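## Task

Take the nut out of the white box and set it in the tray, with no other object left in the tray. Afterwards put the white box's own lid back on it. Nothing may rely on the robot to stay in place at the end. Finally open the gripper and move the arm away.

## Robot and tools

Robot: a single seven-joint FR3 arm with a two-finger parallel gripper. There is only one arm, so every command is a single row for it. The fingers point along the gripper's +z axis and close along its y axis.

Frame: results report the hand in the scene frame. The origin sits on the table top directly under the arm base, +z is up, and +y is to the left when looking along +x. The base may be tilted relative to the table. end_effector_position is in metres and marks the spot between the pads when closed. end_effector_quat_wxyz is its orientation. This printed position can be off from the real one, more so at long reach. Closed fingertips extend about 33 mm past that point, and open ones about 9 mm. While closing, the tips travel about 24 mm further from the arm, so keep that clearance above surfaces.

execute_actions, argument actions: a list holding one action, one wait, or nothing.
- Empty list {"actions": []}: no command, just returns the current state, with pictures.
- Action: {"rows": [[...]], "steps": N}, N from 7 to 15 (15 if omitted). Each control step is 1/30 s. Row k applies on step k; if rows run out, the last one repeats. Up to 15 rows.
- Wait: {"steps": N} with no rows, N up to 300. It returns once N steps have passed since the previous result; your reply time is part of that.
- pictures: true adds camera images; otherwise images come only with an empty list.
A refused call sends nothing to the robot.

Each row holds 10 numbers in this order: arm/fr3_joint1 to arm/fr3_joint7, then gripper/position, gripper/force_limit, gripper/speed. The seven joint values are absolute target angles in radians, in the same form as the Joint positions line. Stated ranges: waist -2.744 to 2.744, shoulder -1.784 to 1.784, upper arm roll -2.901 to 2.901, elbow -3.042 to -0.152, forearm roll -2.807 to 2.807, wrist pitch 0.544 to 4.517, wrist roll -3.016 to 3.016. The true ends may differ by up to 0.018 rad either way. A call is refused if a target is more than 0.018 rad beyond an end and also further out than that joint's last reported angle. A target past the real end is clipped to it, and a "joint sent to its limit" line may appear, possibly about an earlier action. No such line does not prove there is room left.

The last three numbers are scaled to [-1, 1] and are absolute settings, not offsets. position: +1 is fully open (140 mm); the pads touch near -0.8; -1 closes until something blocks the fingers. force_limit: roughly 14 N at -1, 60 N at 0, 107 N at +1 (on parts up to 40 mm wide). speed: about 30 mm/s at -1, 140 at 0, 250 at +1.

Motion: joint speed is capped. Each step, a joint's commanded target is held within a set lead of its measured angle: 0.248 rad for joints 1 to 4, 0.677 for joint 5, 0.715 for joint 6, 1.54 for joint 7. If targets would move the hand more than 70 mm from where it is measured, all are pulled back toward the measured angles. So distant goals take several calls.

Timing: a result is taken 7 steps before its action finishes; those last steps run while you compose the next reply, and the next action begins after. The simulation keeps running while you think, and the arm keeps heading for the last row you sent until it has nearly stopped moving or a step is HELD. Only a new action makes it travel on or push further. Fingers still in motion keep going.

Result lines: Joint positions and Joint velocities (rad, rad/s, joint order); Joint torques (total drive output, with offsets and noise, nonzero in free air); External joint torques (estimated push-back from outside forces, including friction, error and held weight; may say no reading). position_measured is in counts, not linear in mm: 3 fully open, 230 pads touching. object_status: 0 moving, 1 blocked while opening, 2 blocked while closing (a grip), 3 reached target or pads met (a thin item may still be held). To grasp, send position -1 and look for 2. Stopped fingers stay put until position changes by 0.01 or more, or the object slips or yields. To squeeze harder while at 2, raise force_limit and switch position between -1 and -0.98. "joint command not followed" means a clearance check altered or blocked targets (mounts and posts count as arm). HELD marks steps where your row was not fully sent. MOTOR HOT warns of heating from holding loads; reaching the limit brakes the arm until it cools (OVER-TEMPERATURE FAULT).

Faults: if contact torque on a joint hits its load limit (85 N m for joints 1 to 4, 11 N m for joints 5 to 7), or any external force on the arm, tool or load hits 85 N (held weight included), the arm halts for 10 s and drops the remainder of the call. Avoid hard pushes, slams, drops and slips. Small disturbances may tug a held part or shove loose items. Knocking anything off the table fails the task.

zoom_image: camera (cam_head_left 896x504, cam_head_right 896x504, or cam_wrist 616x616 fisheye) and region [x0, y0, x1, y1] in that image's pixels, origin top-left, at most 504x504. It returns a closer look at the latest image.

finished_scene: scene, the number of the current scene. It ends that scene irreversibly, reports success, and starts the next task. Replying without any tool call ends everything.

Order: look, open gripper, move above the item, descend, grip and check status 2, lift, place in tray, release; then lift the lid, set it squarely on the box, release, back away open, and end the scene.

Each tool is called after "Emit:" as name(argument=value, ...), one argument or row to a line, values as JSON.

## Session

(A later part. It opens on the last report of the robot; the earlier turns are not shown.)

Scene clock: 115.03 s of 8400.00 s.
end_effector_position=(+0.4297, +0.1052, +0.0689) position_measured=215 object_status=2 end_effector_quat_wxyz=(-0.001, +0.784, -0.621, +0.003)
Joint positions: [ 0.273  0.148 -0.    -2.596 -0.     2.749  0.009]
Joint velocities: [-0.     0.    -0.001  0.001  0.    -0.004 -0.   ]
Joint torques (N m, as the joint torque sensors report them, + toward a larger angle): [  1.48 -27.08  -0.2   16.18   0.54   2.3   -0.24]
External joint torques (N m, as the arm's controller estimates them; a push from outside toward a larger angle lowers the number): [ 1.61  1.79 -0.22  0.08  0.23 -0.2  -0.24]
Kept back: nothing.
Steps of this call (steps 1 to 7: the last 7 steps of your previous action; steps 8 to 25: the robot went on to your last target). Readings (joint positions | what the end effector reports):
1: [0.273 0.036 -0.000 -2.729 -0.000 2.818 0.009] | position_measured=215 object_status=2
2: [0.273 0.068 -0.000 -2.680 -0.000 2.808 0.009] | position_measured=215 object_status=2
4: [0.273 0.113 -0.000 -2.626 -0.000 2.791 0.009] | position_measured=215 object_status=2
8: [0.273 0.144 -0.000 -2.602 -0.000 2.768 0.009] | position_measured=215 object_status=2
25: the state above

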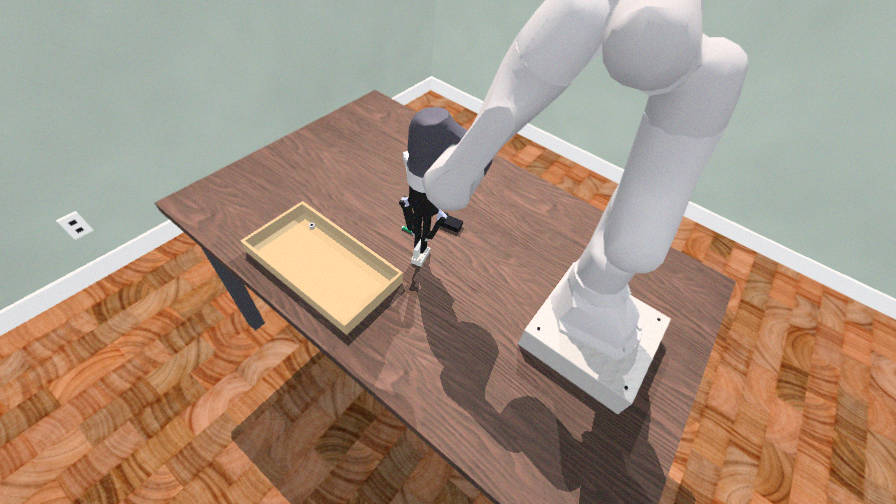

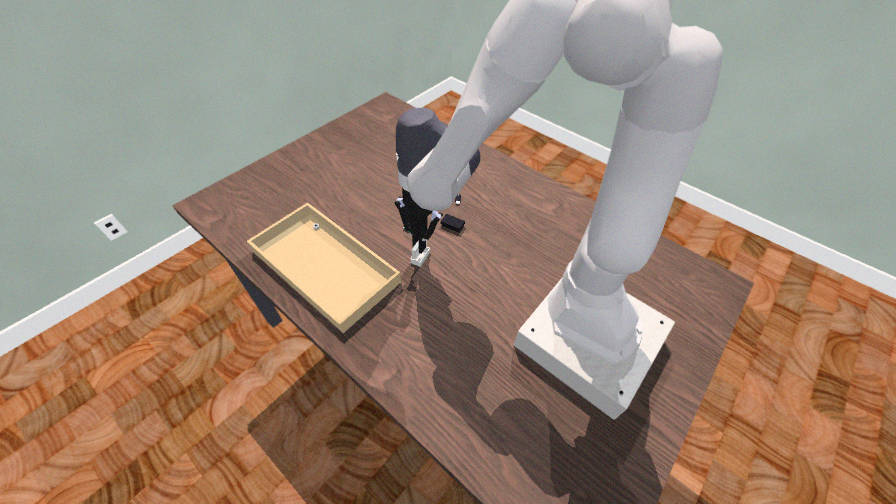

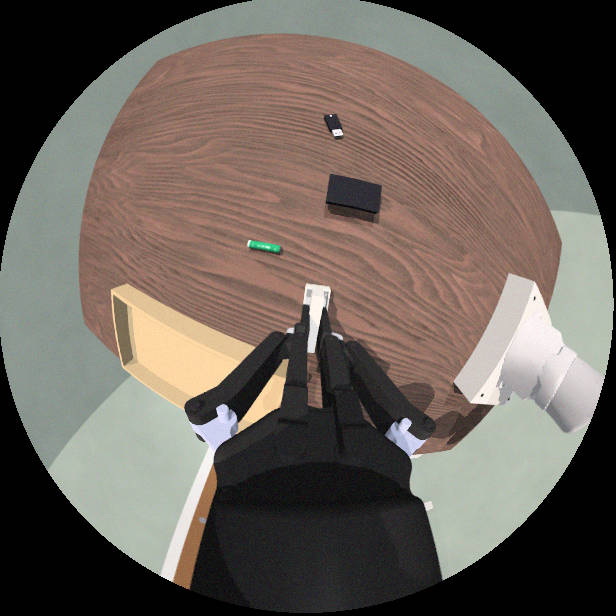

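Emit:
execute_actions(
  actions=[
    {"rows":[[0.275,0.10,0,-2.6,0,2.70,0.006,-1,-0.3,-0.3],[0.275,0.04,0,-2.64,0,2.68,0.006,-1,-0.3,-0.3],[0.275,-0.03,0,-2.72,0,2.69,0.4,-1,-0.3,-0.3],[0.275,-0.10,0,-2.82,0,2.72,1.0,-1,-0.3,-0.3],[0.275,-0.153,0,-2.91,0,2.757,1.582,-1,-0.3,-0.3]],"steps":15},
  ],
)

Emit:
execute_actions(
  actions=[
    {"steps":35},
  ],
  pictures=true,
)

Emit:
zoom_image(
  camera="cam_head_left",
  region=[415,210,505,290],
)

Emit:
zoom_image(
  camera="cam_wrist",
  region=[250,250,380,380],
)

Scene clock: 116.30 s of 8400.00 s.
end_effector_position=(+0.3470, +0.0850, +0.0928) position_measured=215 object_status=2 end_effector_quat_wxyz=(-0.000, -0.560, +0.829, -0.002)
Joint positions: [ 0.273 -0.122 -0.    -2.862 -0.     2.74   0.623]
Joint velocities: [-0.    -0.405 -0.    -0.676 -0.     0.051  3.168]
Joint torques (N m, as the joint torque sensors report them, + toward a larger angle): [  1.01 -18.31  -0.04  20.18   0.49   3.96   0.82]
External joint torques (N m, as the arm's controller estimates them; a push from outside toward a larger angle lowers the number): [ 1.36 -1.24  0.44 -2.32 -0.02  0.6   0.87]
Steps of this call (steps 1 to 15: the robot went on to your last target; steps 16 to 30: nothing new was sent; steps 31 to 38: the first 8 steps of this action). Readings (joint positions | what the end effector reports):
31: [0.273 0.142 -0.000 -2.598 -0.000 2.741 0.009] | position_measured=215 object_status=2
32: [0.273 0.121 -0.000 -2.609 -0.000 2.731 0.009] | position_measured=215 object_status=2
34: [0.273 0.026 -0.000 -2.683 -0.000 2.725 0.128] | position_measured=215 object_status=2
38: the state above

Scene clock: 117.47 s of 8400.00 s.
end_effector_position=(+0.3320, +0.0814, +0.0901) position_measured=215 object_status=2 end_effector_quat_wxyz=(-0.000, -0.126, +0.992, -0.002)
Joint positions: [ 0.273 -0.151 -0.    -2.908 -0.     2.754  1.558]
Joint velocities: [-0.     0.002  0.001 -0.001 -0.001  0.001  0.067]
Joint torques (N m, as the joint torque sensors report them, + toward a larger angle): [  1.75 -18.71  -0.45  13.48   0.49   2.87   0.  ]
External joint torques (N m, as the arm's controller estimates them; a push from outside toward a larger angle lowers the number): [ 1.76 -0.48 -0.29 -2.31  0.19  0.46  0.  ]
Kept back: nothing.
Steps of this call (steps 1 to 7: the last 7 steps of your previous action; steps 8 to 35: the robot went on to your last target). Readings (joint positions | what the end effector reports):
1: [0.273 -0.133 -0.000 -2.880 -0.000 2.741 0.722] | position_measured=215 object_status=2
2: [0.273 -0.139 -0.000 -2.891 -0.000 2.743 0.811] | position_measured=215 object_status=2
4: [0.273 -0.146 -0.000 -2.902 -0.000 2.746 0.962] | position_measured=215 object_status=2
8: [0.273 -0.150 -0.000 -2.907 -0.000 2.750 1.181] | position_measured=215 object_status=2
35: the state above

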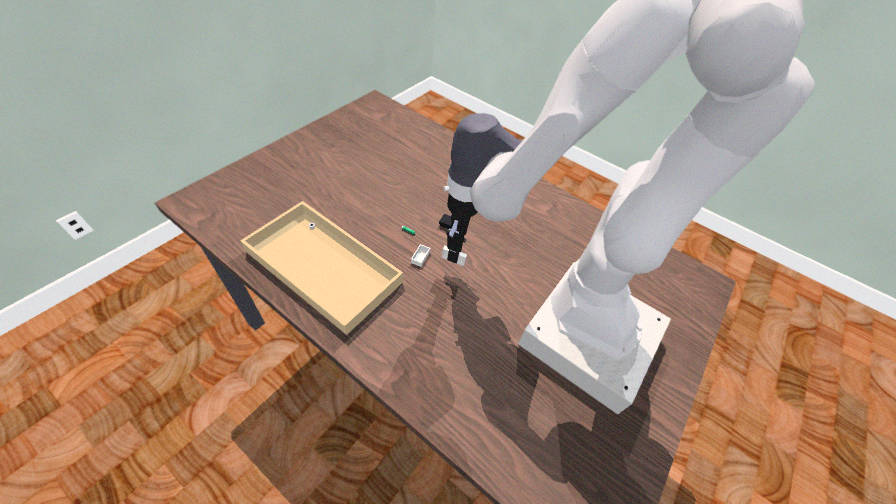

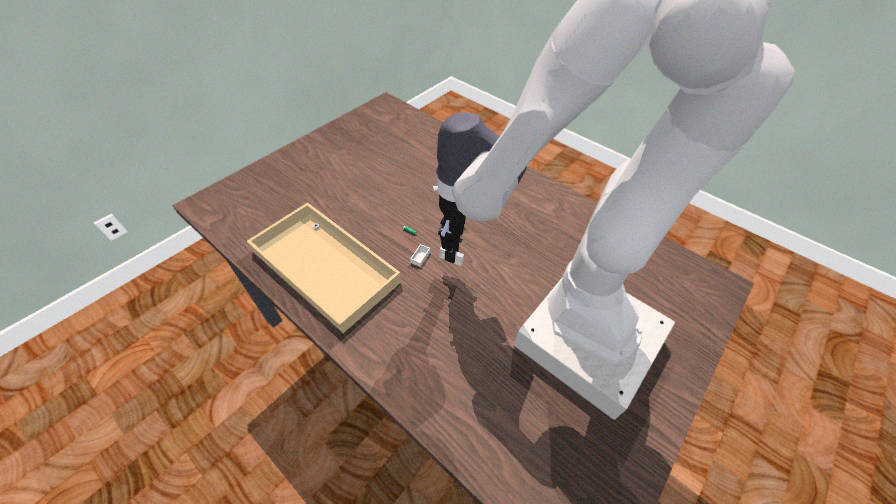

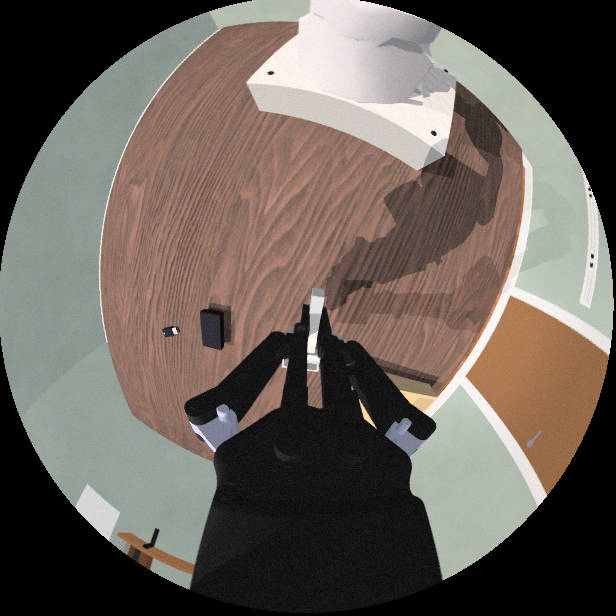

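Region (415, 210, 505, 290) of cam_head_left's 896x504 image, scaled by 5.600, with more detail than that image has.

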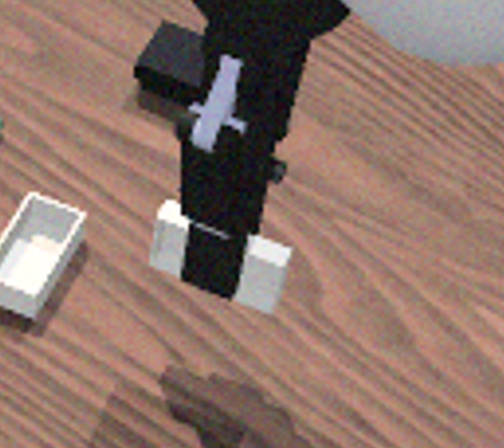

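Region (250, 250, 380, 380) of cam_wrist's 616x616 image, scaled by 3.877, with more detail than that image has.

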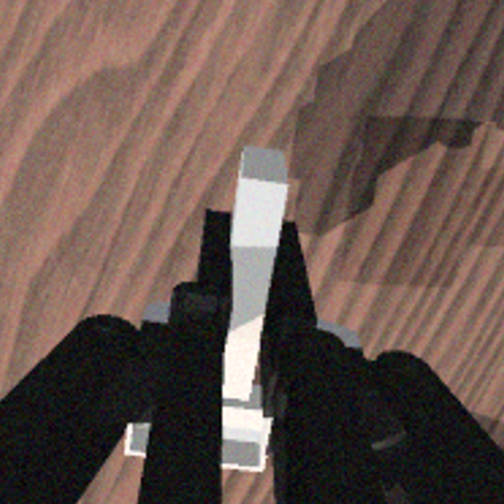

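Emit:
execute_actions(
  actions=[
    {"rows":[[0.275,-0.13,0,-2.85,0,2.68,1.2,-1,-0.3,-0.3],[0.275,-0.07,0,-2.75,0,2.56,0.8,-1,-0.3,-0.3],[0.275,0.0,0,-2.63,0,2.43,0.4,-1,-0.3,-0.3],[0.275,0.08,0,-2.5,0,2.3,0.006,-1,-0.3,-0.3],[0.275,0.08,0,-2.5,0,2.3,0.006,-1,-0.3,-0.3],[0.275,0.17,0,-2.41,0,2.22,0.006,-1,-0.3,-0.3],[0.275,0.26,0,-2.32,0,2.14,0.006,-1,-0.3,-0.3],[0.275,0.35,0,-2.24,0,2.06,0.006,-1,-0.3,-0.3],[0.275,0.42,0,-2.168,0,2.0,0.006,-1,-0.3,-0.3]],"steps":15},
  ],
)

Emit:
execute_actions(
  actions=[
    {"steps":35},
  ],
  pictures=true,
)

Emit:
zoom_image(
  camera="cam_head_left",
  region=[380,190,500,290],
)

Scene clock: 119.30 s of 8400.00 s.
end_effector_position=(+0.4135, +0.1014, +0.0938) position_measured=215 object_status=2 end_effector_quat_wxyz=(-0.103, -0.480, +0.871, +0.026)
Joint positions: [ 0.274  0.169 -0.    -2.417 -0.001  2.374  0.804]
Joint velocities: [ 0.     2.112 -0.     2.392 -0.    -1.744 -2.637]
Joint torques (N m, as the joint torque sensors report them, + toward a larger angle): [  1.7  -25.58   0.05  -1.92   0.68  -1.75  -0.7 ]
External joint torques (N m, as the arm's controller estimates them; a push from outside toward a larger angle lowers the number): [ 1.78  1.08  0.    0.13  0.37 -0.63 -0.79]
Steps of this call (steps 1 to 30: the robot went on to your last target; steps 31 to 47: nothing new was sent; steps 48 to 55: the first 8 steps of this action). Readings (joint positions | what the end effector reports):
48: [0.273 -0.147 -0.000 -2.898 -0.000 2.743 1.548] | position_measured=215 object_status=2
49: [0.273 -0.128 -0.000 -2.865 -0.000 2.712 1.479] | position_measured=215 object_status=2
51: [0.274 -0.046 -0.000 -2.725 -0.001 2.604 1.242] | position_measured=215 object_status=2
55: the state above

Scene clock: 120.47 s of 8400.00 s.
end_effector_position=(+0.3620, +0.0886, +0.0663) position_measured=215 object_status=2 end_effector_quat_wxyz=(+0.230, +0.745, -0.601, -0.174)
Joint positions: [ 0.274  0.419 -0.    -2.17  -0.001  2.003  0.026]
Joint velocities: [-0.001  0.001  0.001  0.    -0.    -0.003 -0.057]
Joint torques (N m, as the joint torque sensors report them, + toward a larger angle): [  1.51 -37.04  -0.14  16.72   0.65   0.52  -0.17]
External joint torques (N m, as the arm's controller estimates them; a push from outside toward a larger angle lowers the number): [ 1.71  0.76 -0.35 -0.06  0.24 -0.2  -0.2 ]
Kept back: nothing.
Steps of this call (steps 1 to 7: the last 7 steps of your previous action; steps 8 to 35: the robot went on to your last target). Readings (joint positions | what the end effector reports):
1: [0.274 0.242 -0.000 -2.337 -0.001 2.310 0.722] | position_measured=215 object_status=2
2: [0.274 0.304 -0.000 -2.276 -0.001 2.258 0.648] | position_measured=215 object_status=2
4: [0.274 0.377 -0.000 -2.216 -0.001 2.176 0.522] | position_measured=215 object_status=2
8: [0.274 0.418 -0.000 -2.182 -0.001 2.079 0.340] | position_measured=215 object_status=2
35: the state above

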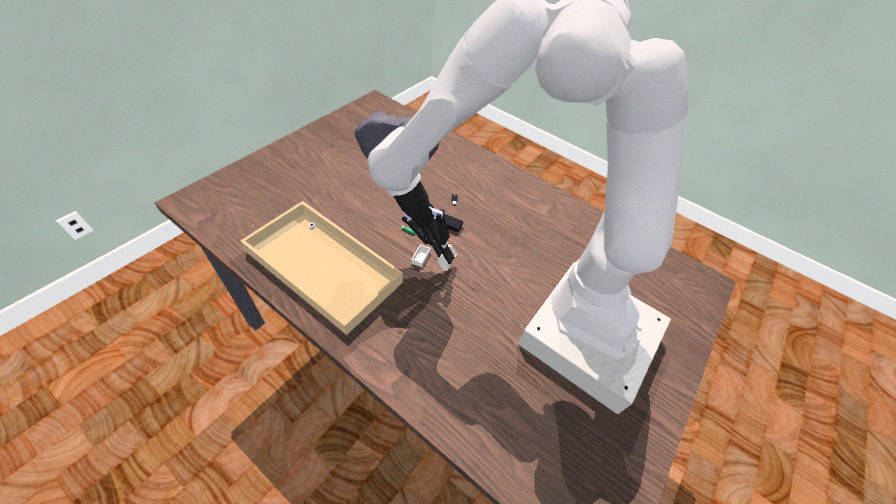

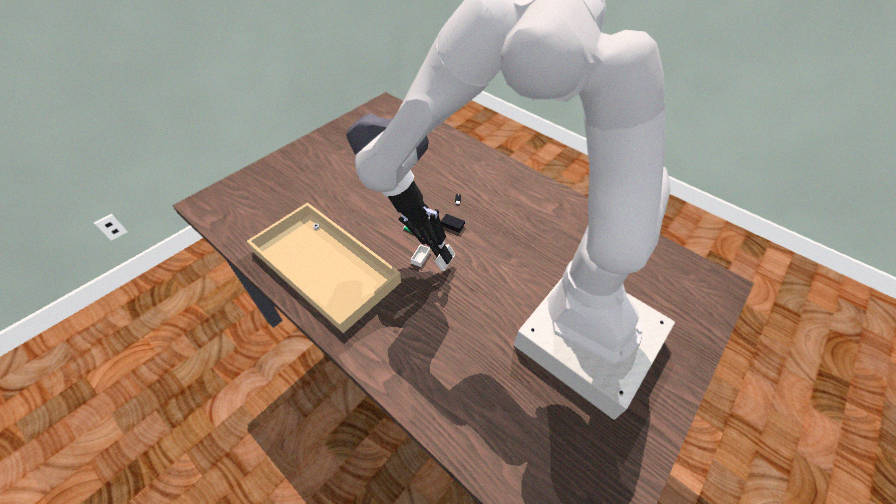

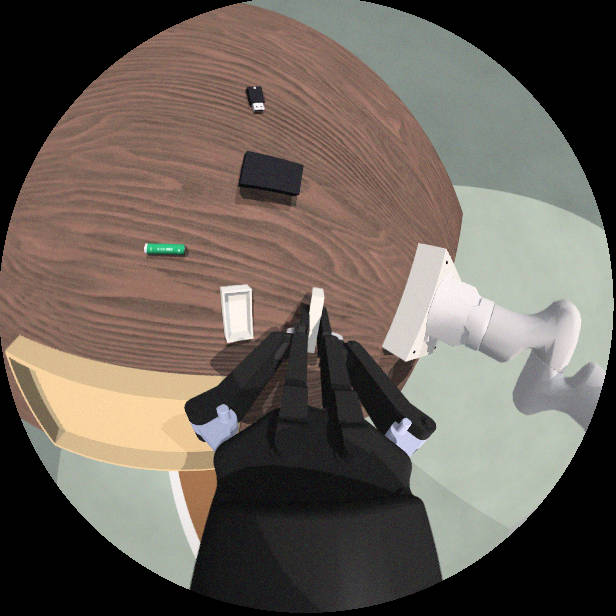

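Region (380, 190, 500, 290) of cam_head_left's 896x504 image, scaled by 4.200, with more detail than that image has.

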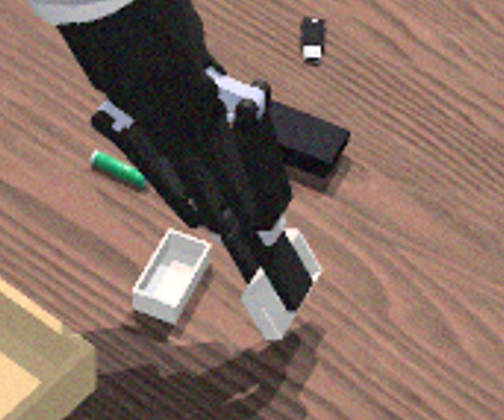

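Emit:
execute_actions(
  actions=[
    {"rows":[[0.275,0.435,0,-2.166,0,2.011,0.006,-1,-0.3,-0.3],[0.275,0.45,0,-2.164,0,2.022,0.006,-1,-0.3,-0.3],[0.275,0.465,0,-2.161,0,2.033,0.006,-1,-0.3,-0.3],[0.275,0.48,0,-2.159,0,2.043,0.006,-1,-0.3,-0.3],[0.275,0.49,0,-2.158,0,2.049,0.006,-1,-0.3,-0.3],[0.275,0.497,0,-2.157,0,2.054,0.006,-1,-0.3,-0.3]],"steps":15},
  ],
)

Emit:
execute_actions(
  actions=[
    {"steps":10},
  ],
)

Emit:
execute_actions(
  actions=[
    {"rows":[[0.275,0.497,0,-2.157,0,2.054,0.006,-0.4,-0.3,-0.7]],"steps":15},
  ],
)

Emit:
execute_actions(
  actions=[
    {"steps":15},
  ],
  pictures=true,
)

Emit:
zoom_image(
  camera="cam_head_left",
  region=[380,190,500,290],
)

Scene clock: 121.23 s of 8400.00 s.
end_effector_position=(+0.3533, +0.0864, +0.0389) position_measured=215 object_status=2 end_effector_quat_wxyz=(+0.240, +0.747, -0.592, -0.184)
Joint positions: [ 0.274  0.489 -0.    -2.16  -0.001  2.034  0.011]
Joint velocities: [ 0.     0.187  0.001  0.     0.001  0.091 -0.005]
Joint torques (N m, as the joint torque sensors report them, + toward a larger angle): [  1.52 -43.14  -0.12  17.23   0.63   1.27  -0.18]
External joint torques (N m, as the arm's controller estimates them; a push from outside toward a larger angle lowers the number): [ 1.58  1.28 -0.52 -1.33  0.24  0.34 -0.22]
Steps of this call (steps 1 to 15: the robot went on to your last target; steps 16 to 23: the first 8 steps of this action). Readings (joint positions | what the end effector reports):
16: [0.274 0.421 -0.000 -2.169 -0.001 2.003 0.012] | position_measured=215 object_status=2
17: [0.274 0.426 -0.000 -2.167 -0.001 2.006 0.012] | position_measured=215 object_status=2
19: [0.274 0.446 -0.000 -2.162 -0.001 2.016 0.011] | position_measured=215 object_status=2
23: the state above

Scene clock: 121.57 s of 8400.00 s.
end_effector_position=(+0.3535, +0.0865, +0.0352) position_measured=215 object_status=2 end_effector_quat_wxyz=(+0.239, +0.747, -0.592, -0.184)
Joint positions: [ 0.274  0.497 -0.    -2.16  -0.001  2.043  0.01 ]
Joint velocities: [-0.001  0.     0.     0.001 -0.001  0.001  0.   ]
Joint torques (N m, as the joint torque sensors report them, + toward a larger angle): [  1.48 -38.48  -0.74  16.36   0.64   2.29  -0.21]
External joint torques (N m, as the arm's controller estimates them; a push from outside toward a larger angle lowers the number): [ 1.63  0.45 -1.05  0.64  0.28  1.65 -0.24]
Kept back: nothing.
Steps of this call (steps 1 to 7: the last 7 steps of your previous action; steps 8 to 10: the robot went on to your last target). Readings (joint positions | what the end effector reports):
1: [0.274 0.493 -0.000 -2.160 -0.001 2.037 0.011] | position_measured=215 object_status=2
2: [0.274 0.496 -0.000 -2.160 -0.001 2.039 0.010] | position_measured=215 object_status=2
4: [0.274 0.497 -0.000 -2.160 -0.001 2.042 0.010] | position_measured=215 object_status=2
8: [0.274 0.497 -0.000 -2.160 -0.001 2.043 0.010] | position_measured=215 object_status=2
10: the state above

Scene clock: 121.83 s of 8400.00 s.
end_effector_position=(+0.3501, +0.0856, +0.0378) position_measured=193 object_status=0 end_effector_quat_wxyz=(+0.244, +0.746, -0.591, -0.187)
Joint positions: [ 0.274  0.494 -0.    -2.16  -0.001  2.029  0.01 ]
Joint velocities: [ 0.    -0.016  0.001 -0.004 -0.    -0.093 -0.   ]
Joint torques (N m, as the joint torque sensors report them, + toward a larger angle): [  1.59 -35.34   0.31  17.55   0.61   6.53  -0.22]
External joint torques (N m, as the arm's controller estimates them; a push from outside toward a larger angle lowers the number): [ 1.65  3.31 -0.08  1.75  0.23  5.74 -0.25]
Steps of this call (steps 1 to 8: the first 8 steps of this action). Readings (joint positions | what the end effector reports):
1: [0.274 0.497 -0.000 -2.160 -0.001 2.043 0.010] | position_measured=215 object_status=0
2: [0.274 0.497 -0.000 -2.159 -0.001 2.044 0.010] | position_measured=215 object_status=0
4: [0.274 0.496 -0.000 -2.159 -0.001 2.041 0.010] | position_measured=206 object_status=0
8: the state above

Scene clock: 122.33 s of 8400.00 s.
end_effector_position=(+0.3475, +0.0850, +0.0396) position_measured=179 object_status=3 end_effector_quat_wxyz=(+0.247, +0.745, -0.590, -0.189)
Joint positions: [ 0.274  0.492 -0.    -2.16  -0.001  2.019  0.01 ]
Joint velocities: [-0.    -0.001 -0.    -0.    -0.     0.001  0.001]
Joint torques (N m, as the joint torque sensors report them, + toward a larger angle): [  1.73 -35.75   0.19  16.68   0.62   5.75  -0.19]
External joint torques (N m, as the arm's controller estimates them; a push from outside toward a larger angle lowers the number): [ 1.85  3.09 -0.14  0.96  0.25  5.18 -0.22]
Kept back: nothing.
Steps of this call (steps 1 to 7: the last 7 steps of your previous action; steps 8 to 15: the robot went on to your last target). Readings (joint positions | what the end effector reports):
1: [0.274 0.493 -0.000 -2.160 -0.001 2.025 0.010] | position_measured=189 object_status=0
2: [0.274 0.492 -0.000 -2.160 -0.001 2.022 0.010] | position_measured=186 object_status=0
4: [0.274 0.492 -0.000 -2.160 -0.001 2.019 0.010] | position_measured=180 object_status=0
8: [0.274 0.492 -0.000 -2.160 -0.001 2.019 0.010] | position_measured=179 object_status=0
15: the state above
The arm was judged still, so your last target was given up. Only a new action makes it travel on or press farther. Fingers that are still opening or closing keep moving.

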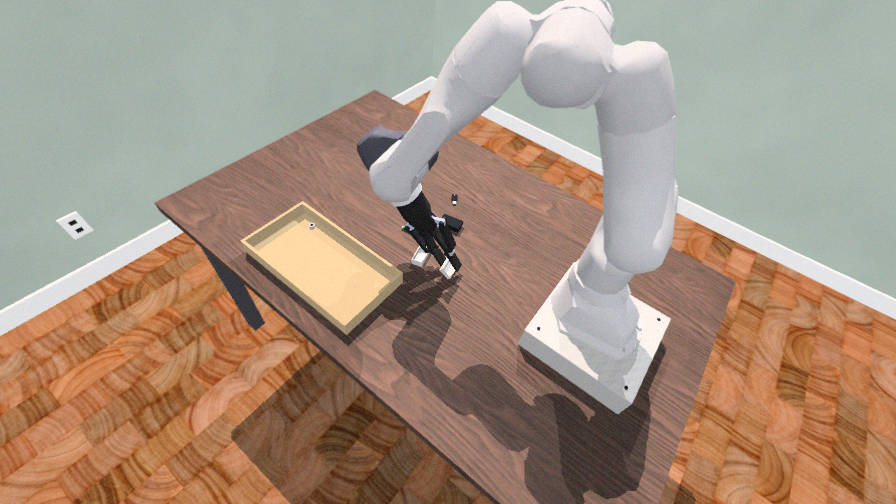

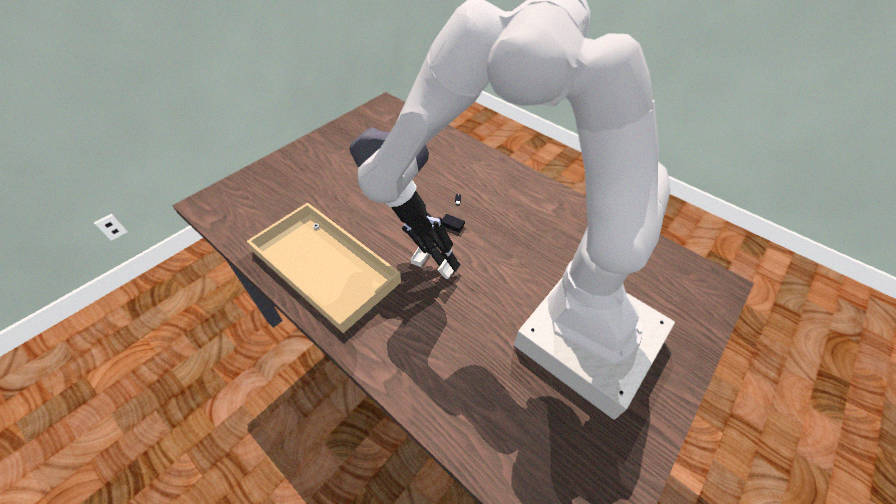

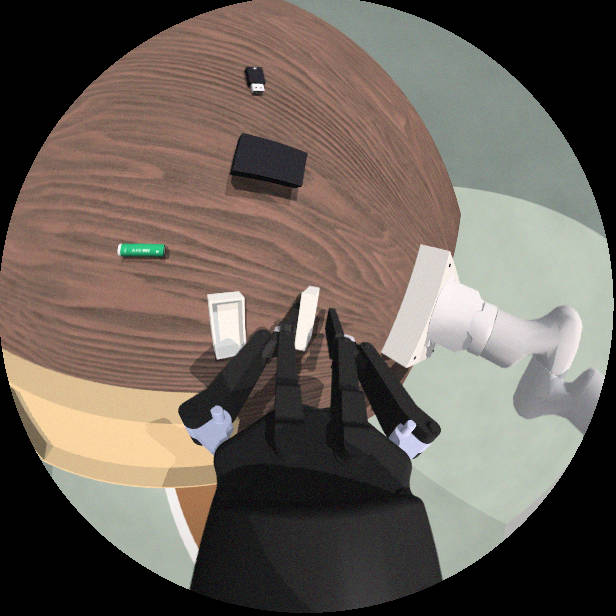

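Region (380, 190, 500, 290) of cam_head_left's 896x504 image, scaled by 4.200, with more detail than that image has.

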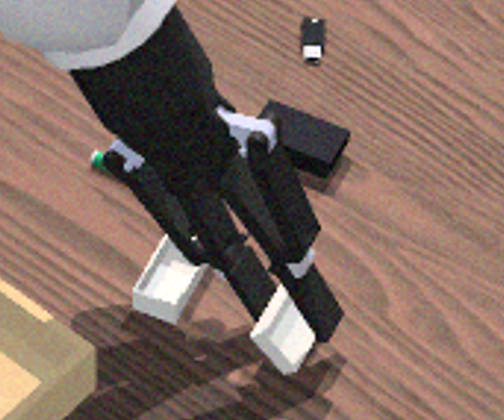

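Emit:
execute_actions(
  actions=[
    {"rows":[[0.275,0.485,0,-2.15,0,2.02,0.006,-0.4,-0.3,-0.7],[0.275,0.475,0,-2.14,0,2.005,0.006,-0.4,-0.3,-0.7],[0.275,0.468,0,-2.13,0,1.99,0.006,-0.4,-0.3,-0.7],[0.275,0.462,0,-2.12,0,1.975,0.006,-0.4,-0.3,-0.7],[0.275,0.455,0,-2.11,0,1.96,0.006,-0.4,-0.3,-0.7],[0.275,0.445,0,-2.10,0,1.94,0.006,-0.4,-0.3,-0.7],[0.275,0.43,0,-2.09,0,1.92,0.006,-0.4,-0.3,-0.7],[0.275,0.41,0,-2.08,0,1.89,0.006,-0.4,-0.3,-0.7],[0.275,0.39,0,-2.07,0,1.86,0.006,-0.4,-0.3,-0.7]],"steps":15},
  ],
)

Emit:
execute_actions(
  actions=[
    {"steps":25},
  ],
  pictures=true,
)

Emit:
zoom_image(
  camera="cam_head_left",
  region=[380,190,500,290],
)

Scene clock: 123.23 s of 8400.00 s.
end_effector_position=(+0.3775, +0.0924, +0.0710) position_measured=179 object_status=3 end_effector_quat_wxyz=(+0.230, +0.750, -0.594, -0.177)
Joint positions: [ 0.274  0.447 -0.    -2.106 -0.001  1.963  0.009]
Joint velocities: [-0.    -0.386 -0.     0.274 -0.001 -0.434 -0.002]
Joint torques (N m, as the joint torque sensors report them, + toward a larger angle): [  1.08 -42.57  -0.25  18.39   0.7    0.47  -0.33]
External joint torques (N m, as the arm's controller estimates them; a push from outside toward a larger angle lowers the number): [ 1.2  -0.81 -0.58 -0.07  0.26 -0.48 -0.36]
Steps of this call (steps 1 to 19: nothing new was sent; steps 20 to 27: the first 8 steps of this action). Readings (joint positions | what the end effector reports):
20: [0.274 0.491 -0.000 -2.160 -0.001 2.017 0.009] | position_measured=179 object_status=3
21: [0.274 0.490 -0.000 -2.156 -0.001 2.015 0.009] | position_measured=179 object_status=3
23: [0.274 0.481 -0.000 -2.143 -0.001 2.005 0.009] | position_measured=179 object_status=3
27: the state above

Scene clock: 124.07 s of 8400.00 s.
end_effector_position=(+0.3856, +0.0946, +0.1114) position_measured=179 object_status=3 end_effector_quat_wxyz=(+0.232, +0.750, -0.594, -0.178)
Joint positions: [ 0.274  0.389 -0.    -2.069 -0.001  1.863  0.009]
Joint velocities: [ 0.    -0.    -0.    -0.001  0.    -0.005 -0.001]
Joint torques (N m, as the joint torque sensors report them, + toward a larger angle): [  1.17 -37.41   0.23  17.11   0.72   0.43  -0.13]
External joint torques (N m, as the arm's controller estimates them; a push from outside toward a larger angle lowers the number): [ 1.25  1.4  -0.05 -1.5   0.22 -0.27 -0.16]
Kept back: nothing.
Steps of this call (steps 1 to 7: the last 7 steps of your previous action; steps 8 to 25: the robot went on to your last target). Readings (joint positions | what the end effector reports):
1: [0.274 0.433 -0.000 -2.097 -0.001 1.946 0.009] | position_measured=179 object_status=3
2: [0.274 0.417 -0.000 -2.088 -0.001 1.931 0.009] | position_measured=179 object_status=3
4: [0.274 0.396 -0.000 -2.075 -0.001 1.910 0.009] | position_measured=179 object_status=3
8: [0.274 0.387 -0.000 -2.069 -0.001 1.885 0.009] | position_measured=179 object_status=3
25: the state above

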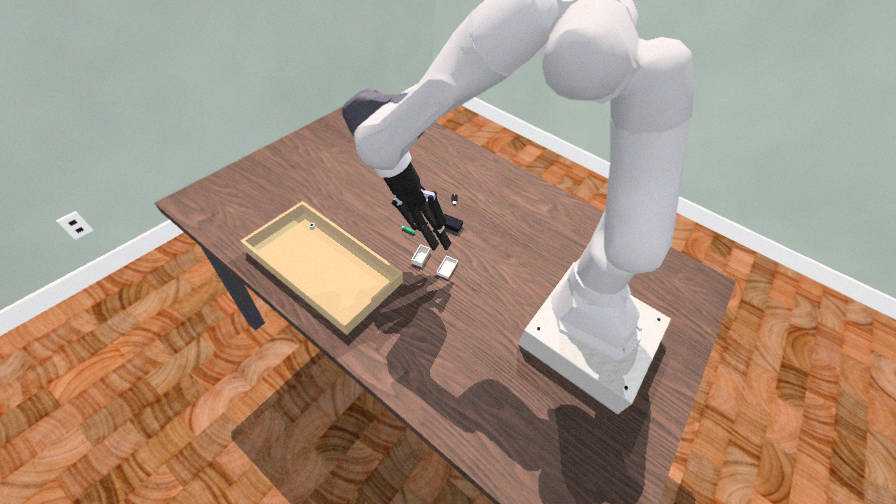

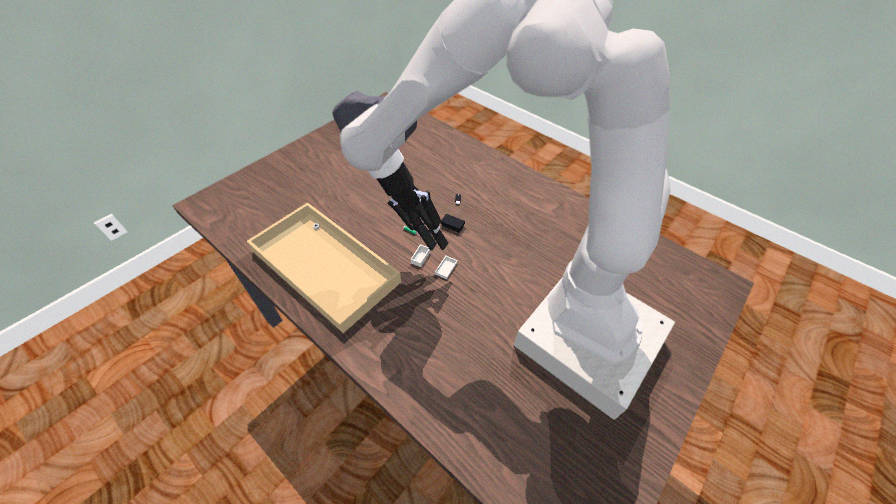

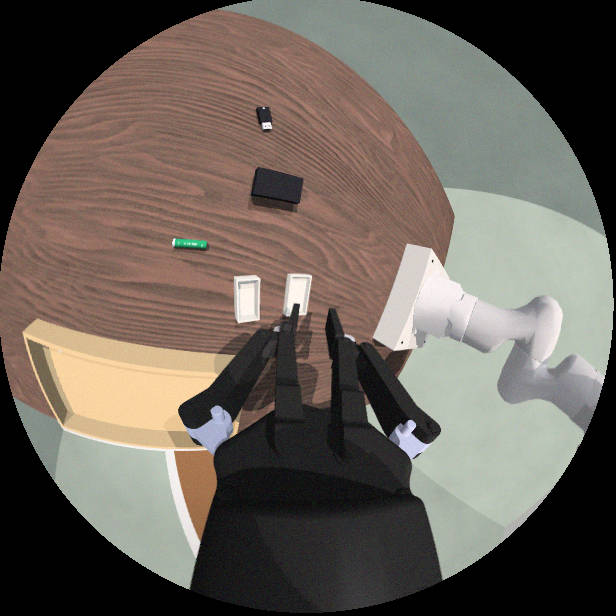

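Region (380, 190, 500, 290) of cam_head_left's 896x504 image, scaled by 4.200, with more detail than that image has.

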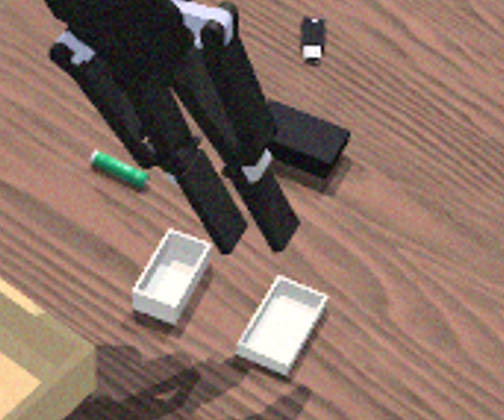

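Emit:
execute_actions(
  actions=[
    {"rows":[[0.275,0.30,0,-2.2,0,1.95,0.006,-0.5,-0.3,0],[0.275,0.2,0,-2.35,0,2.1,0.006,-0.5,-0.3,0],[0.275,0.1,0,-2.5,0,2.3,0.006,-0.5,-0.3,0],[0.275,0.0,0,-2.65,0,2.5,0.006,-0.5,-0.3,0],[0.275,-0.07,0,-2.78,0,2.65,0.006,-0.5,-0.3,0],[0.275,-0.115,0,-2.86,0,2.746,0.006,-0.5,-0.3,0]],"steps":15},
  ],
)

Emit:
execute_actions(
  actions=[
    {"steps":35},
  ],
)

Emit:
execute_actions(
  actions=[
    {"rows":[[0.275,-0.09,0,-2.858,0,2.768,0.006,-0.5,-0.3,0],[0.275,-0.065,0,-2.856,0,2.79,0.006,-0.5,-0.3,0],[0.275,-0.04,0,-2.854,0,2.813,0.006,-0.5,-0.3,0],[0.275,-0.02,0,-2.853,0,2.832,0.006,-0.5,-0.3,0],[0.275,0.0,0,-2.851,0,2.85,0.006,-0.5,-0.3,0]],"steps":15},
  ],
)

Emit:
execute_actions(
  actions=[
    {"steps":15},
  ],
  pictures=true,
)

Emit:
zoom_image(
  camera="cam_wrist",
  region=[250,250,380,370],
)

Emit:
zoom_image(
  camera="cam_head_left",
  region=[400,210,496,290],
)

Scene clock: 127.20 s of 8400.00 s.
end_effector_position=(+0.3816, +0.0936, +0.1260) position_measured=192 object_status=0 end_effector_quat_wxyz=(+0.097, +0.778, -0.616, -0.074)
Joint positions: [ 0.274  0.04  -0.    -2.483 -0.     2.277  0.009]
Joint velocities: [ 0.002 -1.507 -0.    -1.709  0.     2.094 -0.001]
Joint torques (N m, as the joint torque sensors report them, + toward a larger angle): [  1.37 -20.23  -0.05  16.74   0.65   2.5   -0.16]
External joint torques (N m, as the arm's controller estimates them; a push from outside toward a larger angle lowers the number): [ 1.07 -0.98 -0.36 -3.04  0.36  0.92 -0.18]
Steps of this call (steps 1 to 15: the robot went on to your last target; steps 16 to 86: nothing new was sent; steps 87 to 94: the first 8 steps of this action). Readings (joint positions | what the end effector reports):
87: [0.274 0.372 -0.000 -2.097 -0.000 1.879 0.009] | position_measured=179 object_status=0
88: [0.274 0.329 -0.000 -2.164 -0.000 1.916 0.009] | position_measured=184 object_status=0
90: [0.274 0.214 -0.000 -2.309 -0.000 2.034 0.009] | position_measured=192 object_status=0
94: the state above

Scene clock: 128.37 s of 8400.00 s.
end_effector_position=(+0.3480, +0.0854, +0.0914) position_measured=192 object_status=3 end_effector_quat_wxyz=(+0.001, +0.784, -0.621, +0.001)
Joint positions: [ 0.274 -0.114 -0.    -2.858 -0.     2.743  0.009]
Joint velocities: [ 0.    -0.    -0.     0.    -0.002  0.004 -0.001]
Joint torques (N m, as the joint torque sensors report them, + toward a larger angle): [  1.16 -21.31  -0.55  13.78   0.45   3.02  -0.3 ]
External joint torques (N m, as the arm's controller estimates them; a push from outside toward a larger angle lowers the number): [ 1.26 -1.41 -0.34 -2.35  0.13  0.52 -0.3 ]
Kept back: nothing.
Steps of this call (steps 1 to 7: the last 7 steps of your previous action; steps 8 to 35: the robot went on to your last target). Readings (joint positions | what the end effector reports):
1: [0.274 -0.012 -0.000 -2.550 -0.000 2.360 0.009] | position_measured=192 object_status=0
2: [0.274 -0.057 -0.000 -2.621 -0.000 2.432 0.009] | position_measured=192 object_status=0
4: [0.274 -0.098 -0.000 -2.748 -0.000 2.536 0.009] | position_measured=192 object_status=0
8: [0.274 -0.105 -0.000 -2.846 -0.000 2.644 0.009] | position_measured=192 object_status=3
35: the state above

Scene clock: 128.63 s of 8400.00 s.
end_effector_position=(+0.3391, +0.0831, +0.0618) position_measured=192 object_status=3 end_effector_quat_wxyz=(+0.013, +0.784, -0.621, -0.008)
Joint positions: [ 0.274 -0.01  -0.    -2.854 -0.     2.813  0.009]
Joint velocities: [ 0.     0.168 -0.001  0.001 -0.     0.191  0.001]
Joint torques (N m, as the joint torque sensors report them, + toward a larger angle): [  1.52 -23.46   0.18  15.16   0.43   3.22  -0.21]
External joint torques (N m, as the arm's controller estimates them; a push from outside toward a larger angle lowers the number): [ 1.57  1.82  0.23 -1.16  0.21  0.42 -0.21]
Steps of this call (steps 1 to 8: the first 8 steps of this action). Readings (joint positions | what the end effector reports):
1: [0.274 -0.110 -0.000 -2.858 -0.000 2.747 0.009] | position_measured=192 object_status=3
2: [0.274 -0.101 -0.000 -2.856 -0.000 2.754 0.009] | position_measured=192 object_status=3
4: [0.274 -0.067 -0.000 -2.854 -0.000 2.776 0.009] | position_measured=192 object_status=3
8: the state above

Scene clock: 129.13 s of 8400.00 s.
end_effector_position=(+0.3469, +0.0850, +0.0617) position_measured=192 object_status=3 end_effector_quat_wxyz=(+0.003, +0.784, -0.621, -0.000)
Joint positions: [ 0.274 -0.002 -0.    -2.853 -0.     2.846  0.009]
Joint velocities: [-0.    -0.    -0.002  0.    -0.001  0.011  0.   ]
Joint torques (N m, as the joint torque sensors report them, + toward a larger angle): [  1.51 -20.59  -0.64  14.11   0.4    2.84  -0.21]
External joint torques (N m, as the arm's controller estimates them; a push from outside toward a larger angle lowers the number): [ 1.62  1.26 -0.54 -0.09  0.16  0.36 -0.21]
Kept back: nothing.
Steps of this call (steps 1 to 7: the last 7 steps of your previous action; steps 8 to 15: the robot went on to your last target). Readings (joint positions | what the end effector reports):
1: [0.274 -0.006 -0.000 -2.854 -0.000 2.819 0.009] | position_measured=192 object_status=3
2: [0.274 -0.004 -0.000 -2.854 -0.000 2.824 0.009] | position_measured=192 object_status=3
4: [0.274 -0.002 -0.000 -2.854 -0.000 2.832 0.009] | position_measured=192 object_status=3
8: [0.274 -0.002 -0.000 -2.853 -0.000 2.840 0.009] | position_measured=192 object_status=3
15: the state above

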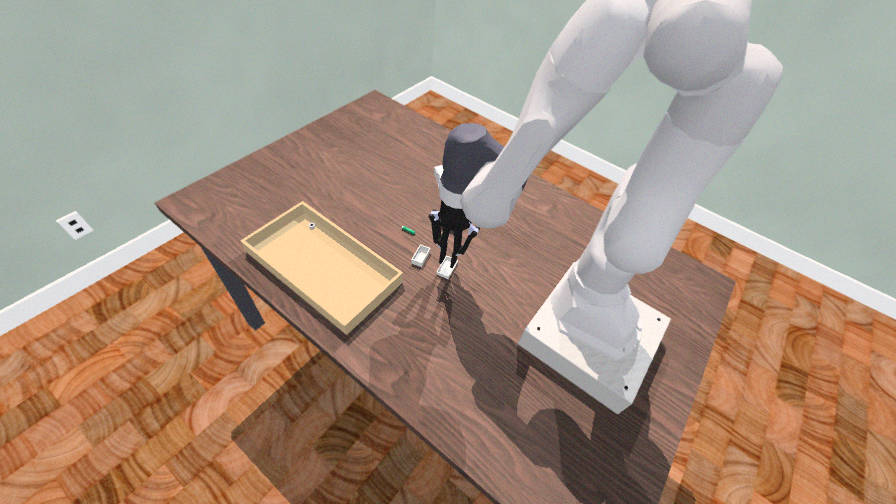

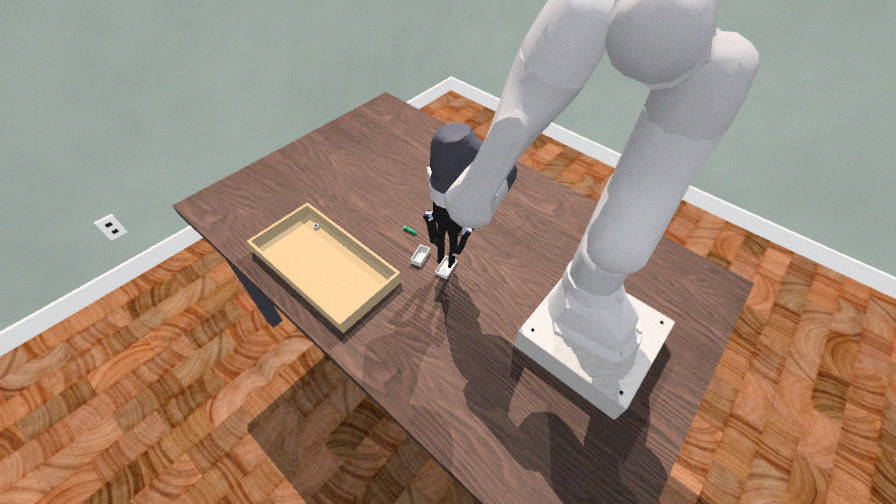

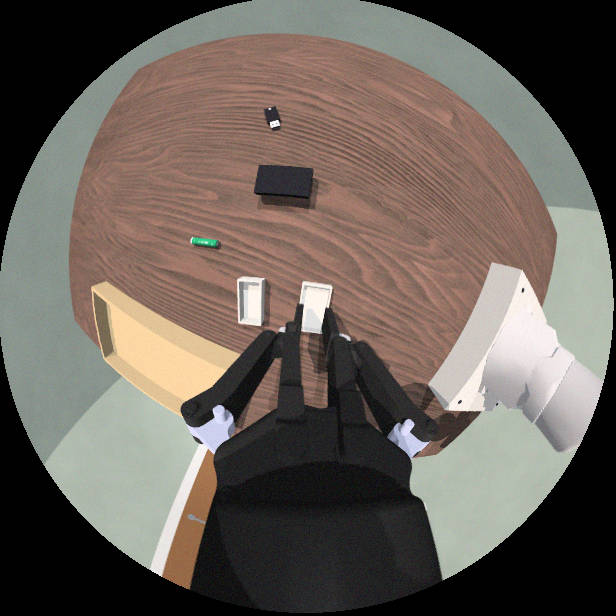

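Region (250, 250, 380, 370) of cam_wrist's 616x616 image, scaled by 3.877, with more detail than that image has; it fills the top 465 rows of this view, and the rest is white.

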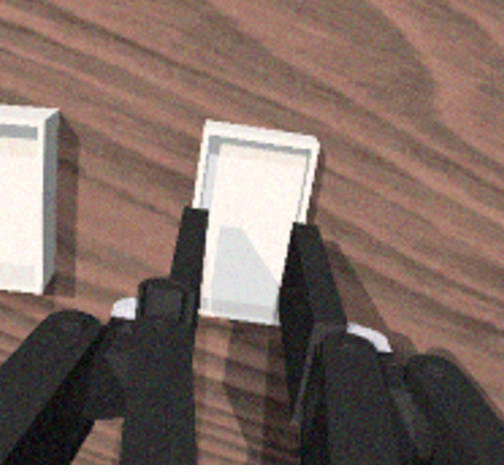

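Region (400, 210, 496, 290) of cam_head_left's 896x504 image, scaled by 5.250, with more detail than that image has.

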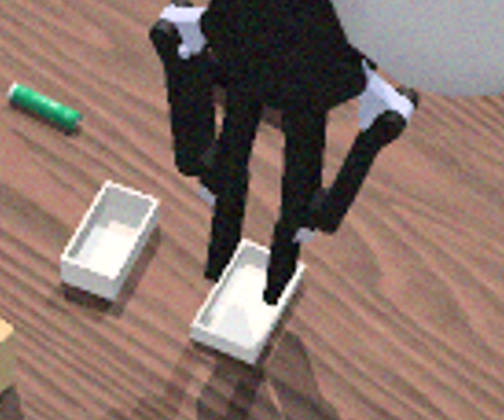

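Emit:
execute_actions(
  actions=[],
)

Scene clock: 130.93 s of 8400.00 s.
end_effector_position=(+0.3475, +0.0851, +0.0618) position_measured=192 object_status=3 end_effector_quat_wxyz=(+0.002, +0.784, -0.621, +0.000)
Joint positions: [ 0.274 -0.002 -0.    -2.853 -0.     2.848  0.009]
Joint velocities: [-0.     0.001  0.    -0.     0.    -0.     0.001]
Joint torques (N m, as the joint torque sensors report them, + toward a larger angle): [  1.33 -21.03  -0.08  15.07   0.38   2.93  -0.15]
External joint torques (N m, as the arm's controller estimates them; a push from outside toward a larger angle lowers the number): [ 1.4   0.84  0.01  0.88  0.15  0.45 -0.15]
Kept back: nothing.
Steps of this call (steps 1 to 15: the robot went on to your last target; steps 16 to 54: nothing new was sent). Readings (joint positions | what the end effector reports):
1: [0.274 -0.002 -0.000 -2.853 -0.000 2.846 0.009] | position_measured=192 object_status=3
2: [0.274 -0.002 -0.000 -2.853 -0.000 2.846 0.009] | position_measured=192 object_status=3
4: [0.274 -0.002 -0.000 -2.853 -0.000 2.847 0.009] | position_measured=192 object_status=3
8: [0.274 -0.002 -0.000 -2.853 -0.000 2.847 0.009] | position_measured=192 object_status=3
54: the state above
The arm was judged still, so your last target was given up. Only a new action makes it travel on or press farther. Fingers that are still opening or closing keep moving.

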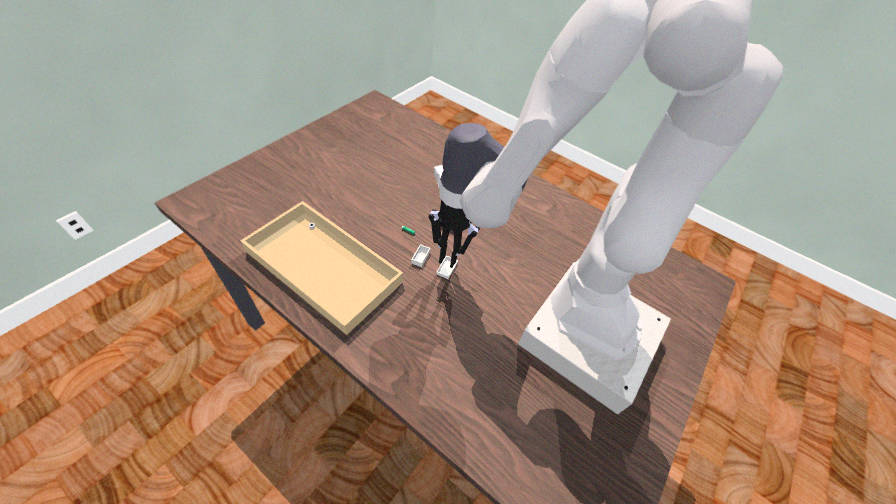

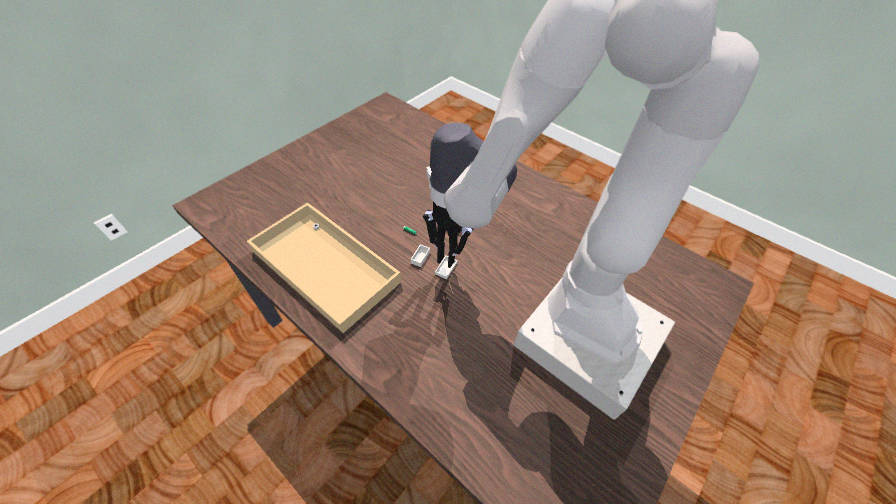

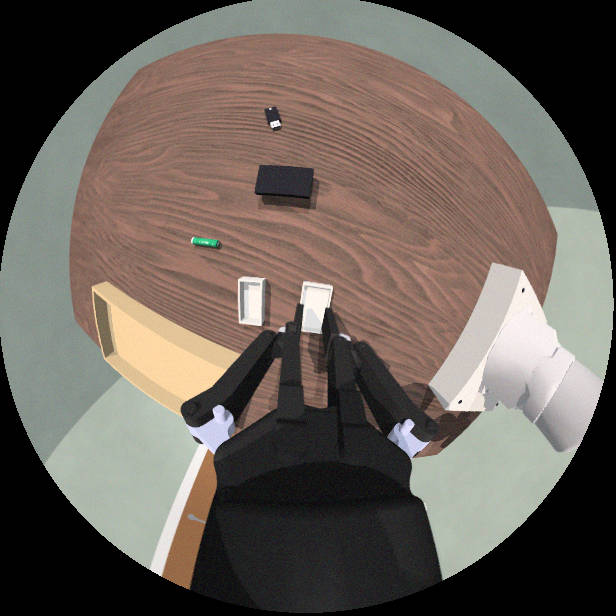

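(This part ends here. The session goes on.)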